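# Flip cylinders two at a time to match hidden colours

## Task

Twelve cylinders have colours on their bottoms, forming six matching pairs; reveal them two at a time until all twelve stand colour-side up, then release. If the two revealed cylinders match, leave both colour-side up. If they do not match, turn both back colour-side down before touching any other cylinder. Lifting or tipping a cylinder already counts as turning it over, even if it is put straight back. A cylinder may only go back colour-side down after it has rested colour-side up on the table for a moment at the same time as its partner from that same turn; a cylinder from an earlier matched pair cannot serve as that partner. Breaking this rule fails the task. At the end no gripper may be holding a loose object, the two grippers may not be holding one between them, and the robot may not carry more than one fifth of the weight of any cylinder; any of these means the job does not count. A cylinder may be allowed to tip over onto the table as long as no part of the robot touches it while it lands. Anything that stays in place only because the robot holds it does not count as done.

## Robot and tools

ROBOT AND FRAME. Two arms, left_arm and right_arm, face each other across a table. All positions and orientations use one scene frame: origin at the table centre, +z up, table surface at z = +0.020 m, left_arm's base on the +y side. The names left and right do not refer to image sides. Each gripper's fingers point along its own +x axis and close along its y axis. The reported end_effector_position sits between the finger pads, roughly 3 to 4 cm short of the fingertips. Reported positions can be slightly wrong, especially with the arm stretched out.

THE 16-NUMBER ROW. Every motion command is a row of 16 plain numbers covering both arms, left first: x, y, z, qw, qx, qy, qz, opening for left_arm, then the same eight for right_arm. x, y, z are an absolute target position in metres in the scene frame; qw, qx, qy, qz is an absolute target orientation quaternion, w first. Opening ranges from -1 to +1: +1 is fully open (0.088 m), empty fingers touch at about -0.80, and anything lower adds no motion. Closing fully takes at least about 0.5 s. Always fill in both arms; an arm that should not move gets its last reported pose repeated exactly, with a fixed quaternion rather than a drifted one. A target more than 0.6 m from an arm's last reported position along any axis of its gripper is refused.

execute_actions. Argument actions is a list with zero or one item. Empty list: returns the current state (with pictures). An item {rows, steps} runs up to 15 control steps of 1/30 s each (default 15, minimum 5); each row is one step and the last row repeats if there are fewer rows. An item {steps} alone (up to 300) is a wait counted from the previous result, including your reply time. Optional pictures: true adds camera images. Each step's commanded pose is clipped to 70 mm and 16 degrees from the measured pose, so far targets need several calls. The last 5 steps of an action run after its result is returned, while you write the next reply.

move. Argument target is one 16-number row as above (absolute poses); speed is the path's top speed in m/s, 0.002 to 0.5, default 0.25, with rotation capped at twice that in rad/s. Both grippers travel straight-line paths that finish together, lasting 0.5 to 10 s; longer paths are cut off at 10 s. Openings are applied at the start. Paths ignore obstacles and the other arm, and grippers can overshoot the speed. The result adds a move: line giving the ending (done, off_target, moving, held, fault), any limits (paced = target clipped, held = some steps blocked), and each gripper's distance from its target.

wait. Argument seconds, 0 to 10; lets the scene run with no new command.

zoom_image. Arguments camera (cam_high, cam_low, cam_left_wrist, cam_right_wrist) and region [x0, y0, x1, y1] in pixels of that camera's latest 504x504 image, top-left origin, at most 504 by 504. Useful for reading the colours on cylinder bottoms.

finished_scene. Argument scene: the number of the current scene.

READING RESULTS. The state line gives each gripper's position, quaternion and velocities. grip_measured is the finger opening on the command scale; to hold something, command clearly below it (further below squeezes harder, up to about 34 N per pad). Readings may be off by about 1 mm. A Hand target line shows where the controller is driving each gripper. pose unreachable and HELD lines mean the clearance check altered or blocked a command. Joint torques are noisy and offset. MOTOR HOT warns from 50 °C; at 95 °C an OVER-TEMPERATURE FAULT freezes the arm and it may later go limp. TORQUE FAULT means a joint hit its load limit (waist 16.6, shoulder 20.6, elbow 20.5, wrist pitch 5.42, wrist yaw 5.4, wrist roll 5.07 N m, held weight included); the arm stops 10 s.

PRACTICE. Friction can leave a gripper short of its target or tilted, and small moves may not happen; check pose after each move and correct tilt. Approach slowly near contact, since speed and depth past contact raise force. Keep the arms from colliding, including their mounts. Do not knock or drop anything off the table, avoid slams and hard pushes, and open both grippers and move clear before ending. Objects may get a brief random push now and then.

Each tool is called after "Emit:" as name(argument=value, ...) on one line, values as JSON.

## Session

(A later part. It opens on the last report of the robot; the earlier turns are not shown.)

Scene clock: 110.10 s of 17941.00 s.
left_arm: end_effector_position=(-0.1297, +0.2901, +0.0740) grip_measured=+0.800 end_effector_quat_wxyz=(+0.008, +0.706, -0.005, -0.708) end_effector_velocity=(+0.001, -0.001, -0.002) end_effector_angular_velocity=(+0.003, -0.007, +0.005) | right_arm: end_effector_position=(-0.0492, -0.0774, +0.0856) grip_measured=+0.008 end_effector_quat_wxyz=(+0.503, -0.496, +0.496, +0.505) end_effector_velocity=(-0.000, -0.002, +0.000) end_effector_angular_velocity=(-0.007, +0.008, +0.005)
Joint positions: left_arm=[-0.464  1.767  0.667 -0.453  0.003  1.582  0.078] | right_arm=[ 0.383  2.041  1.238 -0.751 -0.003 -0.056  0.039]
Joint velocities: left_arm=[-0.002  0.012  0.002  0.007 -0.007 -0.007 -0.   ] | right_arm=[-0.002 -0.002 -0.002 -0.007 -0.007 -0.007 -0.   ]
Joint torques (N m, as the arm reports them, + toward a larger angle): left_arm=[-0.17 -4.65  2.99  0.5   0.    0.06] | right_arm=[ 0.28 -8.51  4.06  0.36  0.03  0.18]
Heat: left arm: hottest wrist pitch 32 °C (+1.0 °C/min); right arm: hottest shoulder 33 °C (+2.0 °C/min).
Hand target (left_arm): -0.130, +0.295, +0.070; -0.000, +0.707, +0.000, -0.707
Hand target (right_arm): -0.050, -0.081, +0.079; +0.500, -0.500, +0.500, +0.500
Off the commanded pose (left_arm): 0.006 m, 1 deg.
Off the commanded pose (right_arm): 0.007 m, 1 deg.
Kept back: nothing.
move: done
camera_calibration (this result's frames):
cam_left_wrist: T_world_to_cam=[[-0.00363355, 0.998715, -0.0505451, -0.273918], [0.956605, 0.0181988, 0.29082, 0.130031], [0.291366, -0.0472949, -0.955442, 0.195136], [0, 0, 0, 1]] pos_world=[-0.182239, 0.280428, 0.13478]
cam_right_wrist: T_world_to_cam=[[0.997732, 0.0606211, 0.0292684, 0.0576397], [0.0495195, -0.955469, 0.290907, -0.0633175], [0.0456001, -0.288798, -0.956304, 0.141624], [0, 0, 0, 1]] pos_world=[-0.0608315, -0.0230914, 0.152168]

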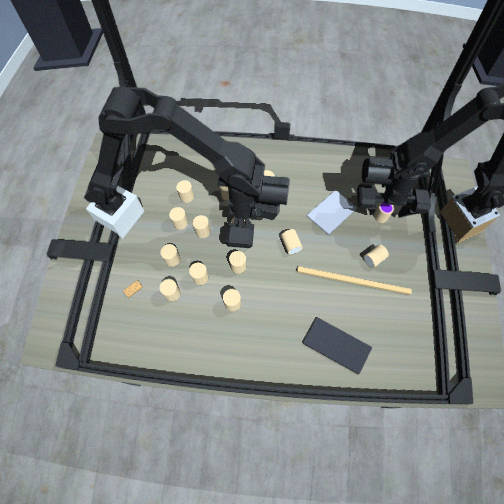

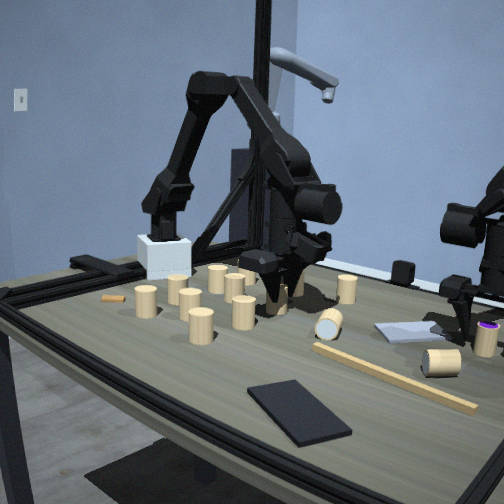

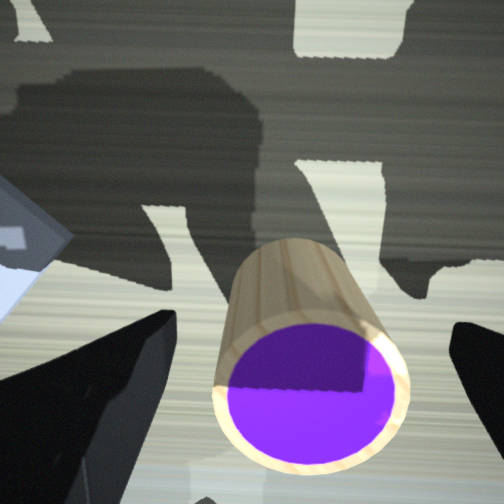

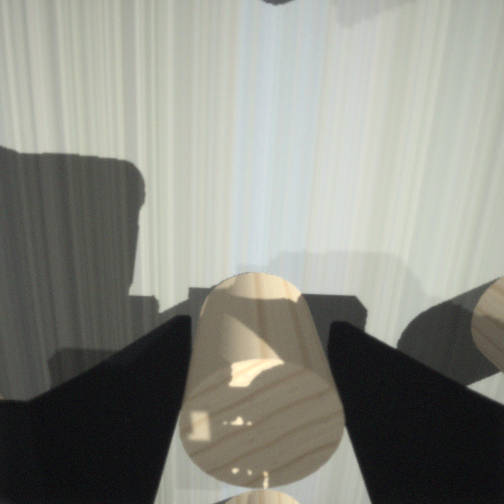

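Emit:
execute_actions(actions=[{"rows":[[-0.13,0.295,0.07,0,0.707,0,-0.707,-0.4,-0.05,-0.08,0.079,0.5,-0.5,0.5,0.5,0.5]]}])

Emit:
execute_actions(actions=[{"rows":[[-0.13,0.295,0.15,0,0.707,0,-0.707,-0.4,-0.05,-0.08,0.15,0.5,-0.5,0.5,0.5,0.5]],"steps":12}])

Emit:
move(target=[-0.049,0.06,0.281,0.5,0.5,-0.5,-0.5,-0.4,-0.052,-0.06,0.272,0.707,0,0,0.707,0.6], speed=0.4)

Emit:
execute_actions(actions=[{"rows":[[-0.049,0.06,0.281,0.5,0.5,-0.5,-0.5,-0.4,-0.052,0.006,0.274,0.707,0,0,0.707,0.6]]}])

Emit:
execute_actions(actions=[{"rows":[[-0.049,0.06,0.281,0.5,0.5,-0.5,-0.5,-0.4,-0.052,0.006,0.274,0.707,0,0,0.707,-0.4]]}])

Emit:
execute_actions(actions=[{"rows":[[-0.049,0.06,0.281,0.5,0.5,-0.5,-0.5,0.6,-0.052,0.006,0.274,0.707,0,0,0.707,-0.4]],"steps":10}])

Emit:
execute_actions(actions=[{"rows":[[-0.049,0.13,0.281,0.5,0.5,-0.5,-0.5,0.6,-0.05,-0.04,0.28,0.707,0,0,0.707,-0.4]],"steps":10}])

Emit:
move(target=[-0.049,0.2,0.281,0.5,0.5,-0.5,-0.5,0.6,-0.125,-0.04,0.16,0.5,-0.5,0.5,0.5,-0.4], speed=0.4)

Emit:
move(target=[-0.049,0.2,0.281,0.5,0.5,-0.5,-0.5,0.6,-0.125,-0.04,0.079,0.5,-0.5,0.5,0.5,-0.4], speed=0.12)

Scene clock: 110.93 s of 17941.00 s.
left_arm: end_effector_position=(-0.1298, +0.2899, +0.0738) grip_measured=+0.016 end_effector_quat_wxyz=(+0.008, +0.706, -0.005, -0.708) end_effector_velocity=(-0.003, +0.002, +0.000) end_effector_angular_velocity=(+0.007, +0.008, +0.015) | right_arm: end_effector_position=(-0.0492, -0.0772, +0.0847) grip_measured=+0.448 end_effector_quat_wxyz=(+0.503, -0.496, +0.496, +0.505) end_effector_velocity=(-0.000, -0.003, -0.001) end_effector_angular_velocity=(-0.012, +0.008, +0.020)
Joint positions: left_arm=[-0.464  1.769  0.667 -0.451  0.003  1.582  0.04 ] | right_arm=[ 0.383  2.044  1.238 -0.749 -0.003 -0.056  0.061]
Joint velocities: left_arm=[-0.007 -0.002 -0.002 -0.007  0.007 -0.022 -0.   ] | right_arm=[-0.002  0.002 -0.002 -0.007 -0.007 -0.022  0.02 ]
Joint torques (N m, as the arm reports them, + toward a larger angle): left_arm=[-0.23 -4.75  2.89  0.41 -0.08  0.02] | right_arm=[ 0.26 -8.56  4.41  0.27  0.02  0.17]
Heat: left arm: hottest wrist pitch 32 °C (+1.0 °C/min); right arm: hottest shoulder 33 °C (+2.0 °C/min).
Steps of this call (steps 1 to 15: nothing new was sent; steps 16 to 25: the first 10 steps of this action). Readings (end_effector_position):
16: left_arm (-0.1297, +0.2900, +0.0738) | right_arm (-0.0492, -0.0772, +0.0856)
17: left_arm (-0.1297, +0.2900, +0.0738) | right_arm (-0.0492, -0.0772, +0.0855)
19: left_arm (-0.1297, +0.2900, +0.0738) | right_arm (-0.0493, -0.0771, +0.0853)
23: left_arm (-0.1298, +0.2899, +0.0738) | right_arm (-0.0493, -0.0772, +0.0848)
25: the state above

Scene clock: 111.33 s of 17941.00 s.
left_arm: end_effector_position=(-0.1297, +0.2937, +0.1303) grip_measured=+0.016 end_effector_quat_wxyz=(+0.003, +0.706, -0.001, -0.708) end_effector_velocity=(+0.003, -0.030, +0.176) end_effector_angular_velocity=(-0.114, -0.024, +0.005) | right_arm: end_effector_position=(-0.0493, -0.0789, +0.1365) grip_measured=+0.498 end_effector_quat_wxyz=(+0.500, -0.499, +0.498, +0.503) end_effector_velocity=(+0.002, +0.035, +0.173) end_effector_angular_velocity=(+0.193, -0.003, +0.005)
Joint positions: left_arm=[-0.464  1.59   0.762 -0.737  0.002  1.582  0.04 ] | right_arm=[ 0.383  1.957  1.34  -0.948 -0.003 -0.056  0.063]
Joint velocities: left_arm=[-0.002 -0.418  0.408 -0.711 -0.022 -0.007 -0.   ] | right_arm=[-0.002 -0.266  0.359 -0.432 -0.007 -0.007  0.001]
Joint torques (N m, as the arm reports them, + toward a larger angle): left_arm=[-0.06 -5.52  4.84 -0.07  0.    0.08] | right_arm=[ 0.26 -9.37  5.24 -0.28  0.01  0.18]
Heat: left arm: hottest wrist pitch 32 °C (+1.0 °C/min); right arm: hottest shoulder 33 °C (+2.0 °C/min).
Off your previous action's commanded pose (left_arm): 0.006 m, 1 deg at its last step (step 5 of this call).
Off your previous action's commanded pose (right_arm): 0.006 m, 1 deg at its last step (step 5 of this call).
Steps of this call (steps 1 to 5: the last 5 steps of your previous action; steps 6 to 12: the first 7 steps of this action). Readings (end_effector_position):
6: left_arm (-0.1297, +0.2930, +0.0795) | right_arm (-0.0494, -0.0798, +0.0900)
7: left_arm (-0.1298, +0.2998, +0.0879) | right_arm (-0.0497, -0.0854, +0.0960)
9: left_arm (-0.1298, +0.3009, +0.1070) | right_arm (-0.0497, -0.0860, +0.1130)
12: the state above

Scene clock: 114.47 s of 17941.00 s.
left_arm: end_effector_position=(-0.0504, +0.0649, +0.2823) grip_measured=+0.015 end_effector_quat_wxyz=(+0.494, +0.502, -0.503, -0.501) end_effector_velocity=(-0.000, -0.000, -0.003) end_effector_angular_velocity=(+0.002, +0.008, +0.005) | right_arm: end_effector_position=(-0.0518, -0.0577, +0.2775) grip_measured=+0.600 end_effector_quat_wxyz=(+0.711, +0.001, -0.009, +0.703) end_effector_velocity=(-0.000, -0.000, -0.004) end_effector_angular_velocity=(-0.003, -0.007, +0.005)
Joint positions: left_arm=[-0.22   1.864  0.748  1.109  0.268  1.583  0.04 ] | right_arm=[ 0.372  1.471  0.37   1.115 -0.053 -0.011  0.068]
Joint velocities: left_arm=[-0.002  0.007 -0.002  0.007 -0.007 -0.007 -0.   ] | right_arm=[-0.002  0.017 -0.007  0.022 -0.007 -0.007 -0.   ]
Joint torques (N m, as the arm reports them, + toward a larger angle): left_arm=[ 0.19 -7.23  6.24  1.94  0.13 -0.14] | right_arm=[ 0.   -4.78  4.26  1.55 -0.05  0.19]
Heat: left arm: hottest wrist pitch 32 °C (+1.0 °C/min); right arm: hottest shoulder 33 °C (+1.0 °C/min).
Hand target (left_arm): -0.049, +0.062, +0.282; +0.496, +0.500, -0.504, -0.500
Hand target (right_arm): -0.052, -0.059, +0.271; +0.711, -0.002, -0.002, +0.703
Off your previous action's commanded pose (left_arm): 0.008 m, 1 deg at its last step (step 5 of this call).
Off your previous action's commanded pose (right_arm): 0.005 m, 0 deg at its last step (step 5 of this call).
Off the commanded pose (left_arm): 0.005 m, 1 deg.
Off the commanded pose (right_arm): 0.006 m, 1 deg.
Kept back: nothing.
move: done
camera_calibration (this result's frames):
cam_left_wrist: T_world_to_cam=[[0.0105893, -0.0273057, -0.999571, 0.297016], [0.958208, 0.286064, 0.00233657, 0.0619183], [0.285877, -0.957821, 0.0291937, 0.141229], [0, 0, 0, 1]] pos_world=[-0.10285, 0.12567, 0.292621]
cam_right_wrist: T_world_to_cam=[[0.996726, -0.0415783, 0.0693407, 0.0363185], [0.0541134, -0.294153, -0.954225, 0.28371], [0.0600719, 0.954853, -0.290941, 0.218859], [0, 0, 0, 1]] pos_world=[-0.0646994, -0.124014, 0.33188]

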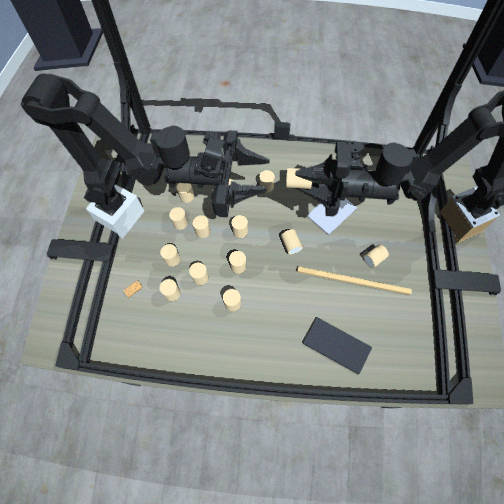

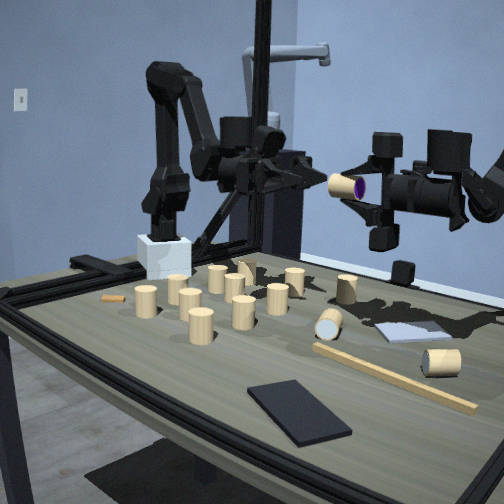

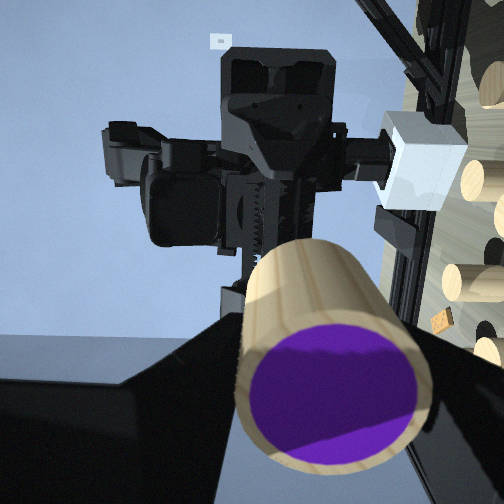

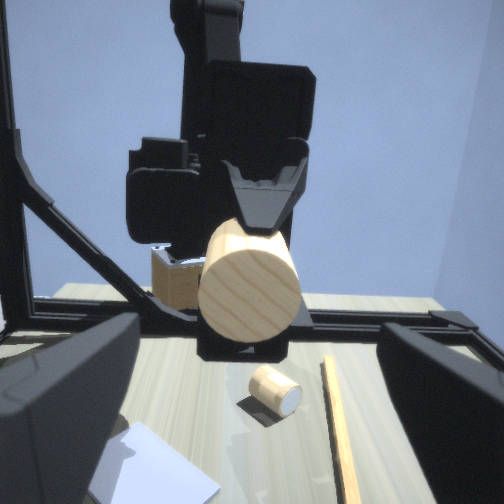

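Scene clock: 114.80 s of 17941.00 s.
left_arm: end_effector_position=(-0.0490, +0.0634, +0.2810) grip_measured=+0.015 end_effector_quat_wxyz=(+0.498, +0.501, -0.500, -0.501) end_effector_velocity=(+0.000, -0.001, -0.002) end_effector_angular_velocity=(+0.007, +0.009, +0.005) | right_arm: end_effector_position=(-0.0509, -0.0021, +0.2751) grip_measured=+0.600 end_effector_quat_wxyz=(+0.709, -0.001, -0.004, +0.705) end_effector_velocity=(+0.001, +0.049, +0.012) end_effector_angular_velocity=(+0.027, +0.006, +0.010)
Joint positions: left_arm=[-0.22   1.874  0.753  1.117  0.261  1.574  0.04 ] | right_arm=[ 0.378  1.682  0.581  1.105 -0.053 -0.006  0.068]
Joint velocities: left_arm=[-0.002  0.002  0.002 -0.007 -0.007 -0.007 -0.   ] | right_arm=[ 0.002  0.139  0.203 -0.037 -0.007  0.007  0.   ]
Joint torques (N m, as the arm reports them, + toward a larger angle): left_arm=[-0.3  -7.14  6.3   1.91 -0.09 -0.19] | right_arm=[ 0.23 -6.42  6.56  1.18 -0.09  0.19]
Heat: left arm: hottest wrist pitch 32 °C (+1.0 °C/min); right arm: hottest shoulder 33 °C (+1.0 °C/min).
Steps of this call (steps 1 to 10: the first 10 steps of this action). Readings (end_effector_position):
1: left_arm (-0.0504, +0.0646, +0.2824) | right_arm (-0.0517, -0.0520, +0.2772)
2: left_arm (-0.0502, +0.0643, +0.2822) | right_arm (-0.0514, -0.0422, +0.2772)
4: left_arm (-0.0496, +0.0637, +0.2817) | right_arm (-0.0512, -0.0239, +0.2752)
8: left_arm (-0.0490, +0.0634, +0.2810) | right_arm (-0.0509, -0.0062, +0.2740)
10: the state above

Scene clock: 115.30 s of 17941.00 s.
left_arm: end_effector_position=(-0.0488, +0.0632, +0.2812) grip_measured=+0.015 end_effector_quat_wxyz=(+0.499, +0.501, -0.499, -0.500) end_effector_velocity=(-0.002, -0.000, -0.001) end_effector_angular_velocity=(+0.007, +0.009, +0.000) | right_arm: end_effector_position=(-0.0510, +0.0031, +0.2758) grip_measured=+0.023 end_effector_quat_wxyz=(+0.708, +0.000, -0.004, +0.706) end_effector_velocity=(+0.002, +0.000, +0.000) end_effector_angular_velocity=(-0.002, -0.007, -0.000)
Joint positions: left_arm=[-0.22   1.874  0.753  1.117  0.259  1.573  0.04 ] | right_arm=[ 0.379  1.697  0.603  1.1   -0.054 -0.005  0.04 ]
Joint velocities: left_arm=[-0.007 -0.002 -0.002 -0.007 -0.007 -0.007 -0.   ] | right_arm=[-0.007 -0.002  0.002 -0.007 -0.007 -0.007 -0.   ]
Joint torques (N m, as the arm reports them, + toward a larger angle): left_arm=[-0.29 -7.2   6.15  1.84 -0.1  -0.11] | right_arm=[ 0.26 -6.38  6.9   1.17 -0.07  0.17]
Heat: left arm: hottest wrist pitch 32 °C (+1.0 °C/min); right arm: hottest shoulder 33 °C (+1.0 °C/min).
Off your previous action's commanded pose (left_arm): 0.003 m, 0 deg at its last step (step 5 of this call).
Off your previous action's commanded pose (right_arm): 0.005 m, 1 deg at its last step (step 5 of this call).
Steps of this call (steps 1 to 5: the last 5 steps of your previous action; steps 6 to 15: the first 10 steps of this action). Readings (end_effector_position):
6: left_arm (-0.0488, +0.0633, +0.2813) | right_arm (-0.0508, +0.0024, +0.2759)
7: left_arm (-0.0488, +0.0633, +0.2813) | right_arm (-0.0508, +0.0026, +0.2757)
9: left_arm (-0.0488, +0.0632, +0.2812) | right_arm (-0.0507, +0.0030, +0.2757)
13: left_arm (-0.0488, +0.0632, +0.2812) | right_arm (-0.0510, +0.0031, +0.2758)
15: the state above

Scene clock: 115.63 s of 17941.00 s.
left_arm: end_effector_position=(-0.0488, +0.0631, +0.2818) grip_measured=+0.195 end_effector_quat_wxyz=(+0.499, +0.501, -0.500, -0.499) end_effector_velocity=(+0.001, -0.002, +0.005) end_effector_angular_velocity=(-0.017, +0.018, -0.005) | right_arm: end_effector_position=(-0.0509, +0.0033, +0.2749) grip_measured=+0.023 end_effector_quat_wxyz=(+0.708, -0.001, -0.003, +0.706) end_effector_velocity=(-0.004, +0.002, -0.017) end_effector_angular_velocity=(-0.051, -0.019, +0.024)
Joint positions: left_arm=[-0.22   1.874  0.754  1.119  0.259  1.574  0.049] | right_arm=[ 0.379  1.699  0.603  1.098 -0.054 -0.005  0.04 ]
Joint velocities: left_arm=[ 0.002  0.002  0.012  0.007  0.007 -0.022  0.161] | right_arm=[ 0.002  0.027 -0.002 -0.022 -0.022 -0.022 -0.   ]
Joint torques (N m, as the arm reports them, + toward a larger angle): left_arm=[-0.06 -7.17  5.72  1.76 -0.14 -0.12] | right_arm=[ 0.21 -6.7   6.85  1.29 -0.08  0.18]
Heat: left arm: hottest wrist pitch 32 °C (+1.0 °C/min); right arm: hottest shoulder 33 °C (+1.0 °C/min).
Off your previous action's commanded pose (left_arm): 0.003 m, 0 deg at its last step (step 5 of this call).
Off your previous action's commanded pose (right_arm): 0.004 m, 0 deg at its last step (step 5 of this call).
Steps of this call (steps 1 to 5: the last 5 steps of your previous action; steps 6 to 10: the first 5 steps of this action). Readings (end_effector_position):
6: left_arm (-0.0488, +0.0632, +0.2812) | right_arm (-0.0510, +0.0031, +0.2757)
7: left_arm (-0.0488, +0.0632, +0.2812) | right_arm (-0.0510, +0.0031, +0.2757)
9: left_arm (-0.0488, +0.0631, +0.2815) | right_arm (-0.0509, +0.0032, +0.2753)
10: the state above

Scene clock: 115.97 s of 17941.00 s.
left_arm: end_effector_position=(-0.0484, +0.1039, +0.2790) grip_measured=+0.585 end_effector_quat_wxyz=(+0.499, +0.501, -0.499, -0.500) end_effector_velocity=(+0.018, +0.193, -0.028) end_effector_angular_velocity=(+0.091, +0.036, +0.068) | right_arm: end_effector_position=(-0.0511, -0.0242, +0.2763) grip_measured=+0.023 end_effector_quat_wxyz=(+0.707, -0.003, -0.001, +0.707) end_effector_velocity=(+0.008, -0.114, +0.042) end_effector_angular_velocity=(+0.066, -0.012, -0.015)
Joint positions: left_arm=[-0.183  1.768  0.588  1.177  0.296  1.573  0.068] | right_arm=[ 0.372  1.593  0.5    1.091 -0.065 -0.005  0.04 ]
Joint velocities: left_arm=[ 0.222 -0.52  -0.755  0.139  0.154 -0.007  0.006] | right_arm=[-0.051 -0.535 -0.388 -0.081 -0.037 -0.007 -0.   ]
Joint torques (N m, as the arm reports them, + toward a larger angle): left_arm=[ 0.18 -8.53  4.21  1.86  0.21 -0.13] | right_arm=[-0.32 -7.84  4.82  1.24 -0.12  0.18]
Heat: left arm: hottest wrist pitch 32 °C (+1.0 °C/min); right arm: hottest shoulder 33 °C (+1.0 °C/min).
Off your previous action's commanded pose (left_arm): 0.003 m, 0 deg at its last step (step 5 of this call).
Off your previous action's commanded pose (right_arm): 0.003 m, 0 deg at its last step (step 5 of this call).
Steps of this call (steps 1 to 5: the last 5 steps of your previous action; steps 6 to 10: the first 5 steps of this action). Readings (end_effector_position):
6: left_arm (-0.0495, +0.0683, +0.2831) | right_arm (-0.0513, -0.0006, +0.2742)
7: left_arm (-0.0500, +0.0779, +0.2824) | right_arm (-0.0513, -0.0073, +0.2737)
9: left_arm (-0.0492, +0.0970, +0.2800) | right_arm (-0.0513, -0.0200, +0.2749)
10: the state above

Scene clock: 118.97 s of 17941.00 s.
left_arm: end_effector_position=(-0.0480, +0.1971, +0.2835) grip_measured=+0.600 end_effector_quat_wxyz=(+0.500, +0.500, -0.503, -0.497) end_effector_velocity=(+0.002, +0.001, -0.000) end_effector_angular_velocity=(+0.002, +0.023, +0.010) | right_arm: end_effector_position=(-0.1230, -0.0419, +0.1635) grip_measured=+0.023 end_effector_quat_wxyz=(+0.499, -0.500, +0.494, +0.507) end_effector_velocity=(+0.000, -0.003, +0.001) end_effector_angular_velocity=(-0.039, +0.017, +0.000)
Joint positions: left_arm=[-0.044  1.438  0.256  1.189  0.435  1.573  0.068] | right_arm=[ 0.576  2.07   1.618 -1.107 -0.     0.126  0.04 ]
Joint velocities: left_arm=[ 0.002 -0.007 -0.002 -0.007 -0.007 -0.022 -0.   ] | right_arm=[-0.007  0.017  0.032 -0.051 -0.022 -0.007 -0.   ]
Joint torques (N m, as the arm reports them, + toward a larger angle): left_arm=[ 0.3  -5.7   3.8   1.44  0.13 -0.03] | right_arm=[ 0.28 -9.55  7.15 -0.1  -0.13  0.2 ]
Heat: left arm: hottest wrist pitch 32 °C (+1.0 °C/min); right arm: hottest shoulder 33 °C (+1.0 °C/min).
Hand target (left_arm): -0.049, +0.200, +0.281; +0.500, +0.500, -0.500, -0.500
Hand target (right_arm): -0.125, -0.041, +0.161; +0.497, -0.502, +0.498, +0.504
Off your previous action's commanded pose (left_arm): 0.009 m, 0 deg at its last step (step 5 of this call).
Off your previous action's commanded pose (right_arm): 0.006 m, 0 deg at its last step (step 5 of this call).
Off the commanded pose (left_arm): 0.004 m, 0 deg.
Off the commanded pose (right_arm): 0.004 m, 1 deg.
Kept back: nothing.
move: done
camera_calibration (this result's frames):
cam_left_wrist: T_world_to_cam=[[0.00561595, -0.0389857, -0.999224, 0.303748], [0.955764, 0.294071, -0.00610177, 0.0224411], [0.294081, -0.954988, 0.0389126, 0.26429], [0, 0, 0, 1]] pos_world=[-0.100877, 0.257637, 0.293365]
cam_right_wrist: T_world_to_cam=[[0.99703, 0.071411, 0.0288465, 0.127222], [0.0597233, -0.953361, 0.295863, -0.0478285], [0.0486291, -0.293262, -0.954795, 0.229666], [0, 0, 0, 1]] pos_world=[-0.135156, 0.0126694, 0.229765]

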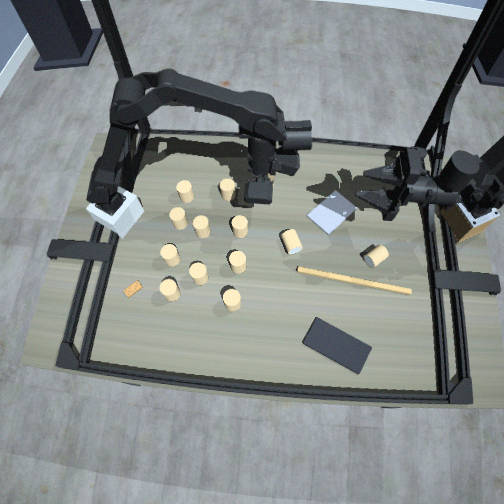

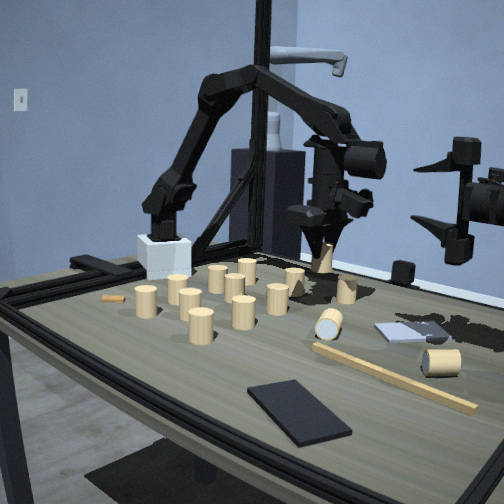

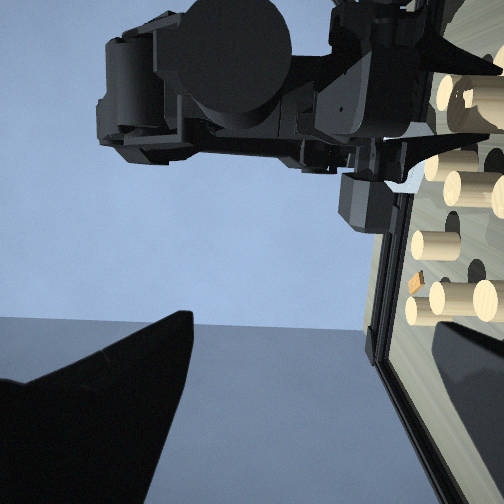

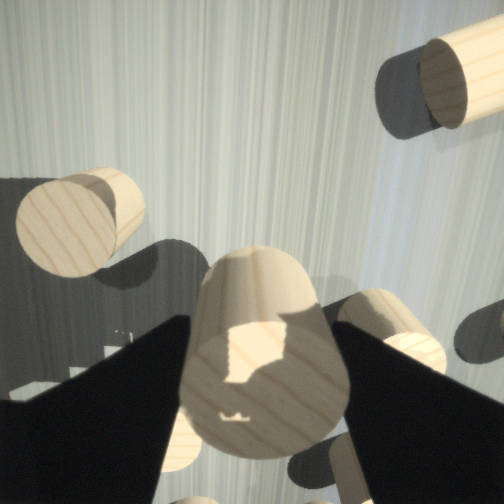

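Scene clock: 120.13 s of 17941.00 s.
left_arm: end_effector_position=(-0.0482, +0.1973, +0.2833) grip_measured=+0.600 end_effector_quat_wxyz=(+0.500, +0.500, -0.503, -0.497) end_effector_velocity=(-0.001, -0.000, -0.003) end_effector_angular_velocity=(+0.011, +0.027, -0.000) | right_arm: end_effector_position=(-0.1243, -0.0375, +0.0873) grip_measured=+0.022 end_effector_quat_wxyz=(+0.503, -0.495, +0.496, +0.506) end_effector_velocity=(+0.002, +0.001, +0.000) end_effector_angular_velocity=(+0.006, +0.008, -0.015)
Joint positions: left_arm=[-0.044  1.437  0.255  1.189  0.435  1.573  0.068] | right_arm=[ 0.578  2.18   1.471 -0.844 -0.001  0.138  0.04 ]
Joint velocities: left_arm=[-0.007  0.002 -0.002 -0.007 -0.007 -0.022 -0.   ] | right_arm=[-0.007 -0.002 -0.002  0.007 -0.007  0.007  0.   ]
Joint torques (N m, as the arm reports them, + toward a larger angle): left_arm=[-0.01 -5.24  3.54  1.69  0.08 -0.11] | right_arm=[ 0.29 -9.59  4.26  0.46 -0.04  0.19]
Heat: left arm: hottest wrist pitch 32 °C (+1.0 °C/min); right arm: hottest shoulder 34 °C (+1.0 °C/min).
Hand target (left_arm): -0.049, +0.200, +0.281; +0.500, +0.500, -0.500, -0.500
Hand target (right_arm): -0.125, -0.041, +0.079; +0.500, -0.500, +0.500, +0.500
Off the commanded pose (left_arm): 0.004 m, 0 deg.
Off the commanded pose (right_arm): 0.009 m, 1 deg.
Kept back: nothing.
move: off_target (right_arm)
camera_calibration (this result's frames):
cam_left_wrist: T_world_to_cam=[[0.00544256, -0.0386412, -0.999238, 0.303534], [0.955875, 0.293709, -0.00615152, 0.0226101], [0.293723, -0.955114, 0.0385347, 0.264603], [0, 0, 0, 1]] pos_world=[-0.100984, 0.257814, 0.293246]
cam_right_wrist: T_world_to_cam=[[0.997776, 0.0605849, 0.0278031, 0.130168], [0.0499628, -0.955802, 0.289734, -0.0218355], [0.0441278, -0.2877, -0.956703, 0.158152], [0, 0, 0, 1]] pos_world=[-0.135766, 0.0167437, 0.154012]

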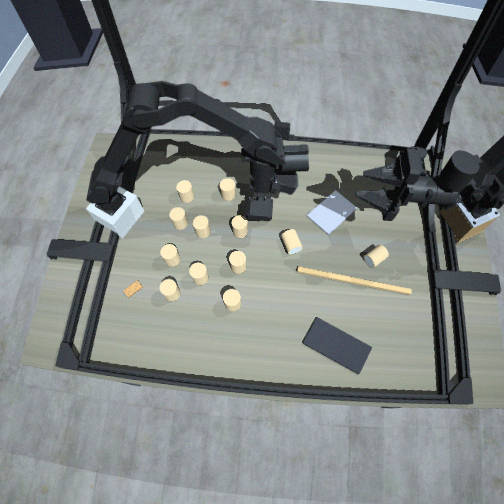

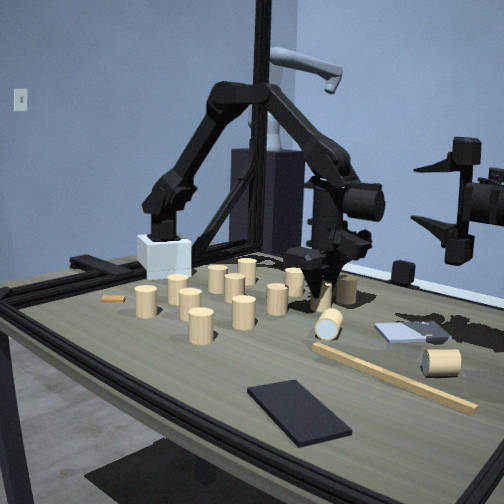

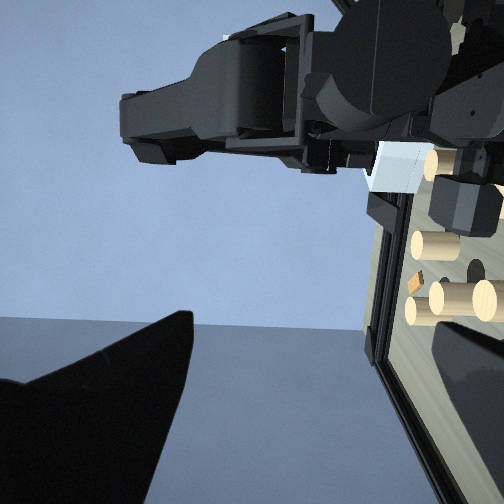

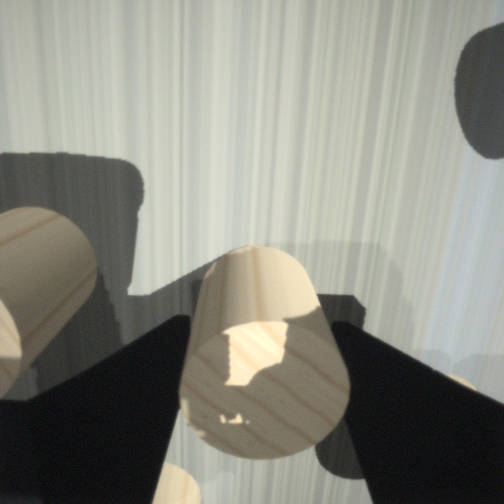

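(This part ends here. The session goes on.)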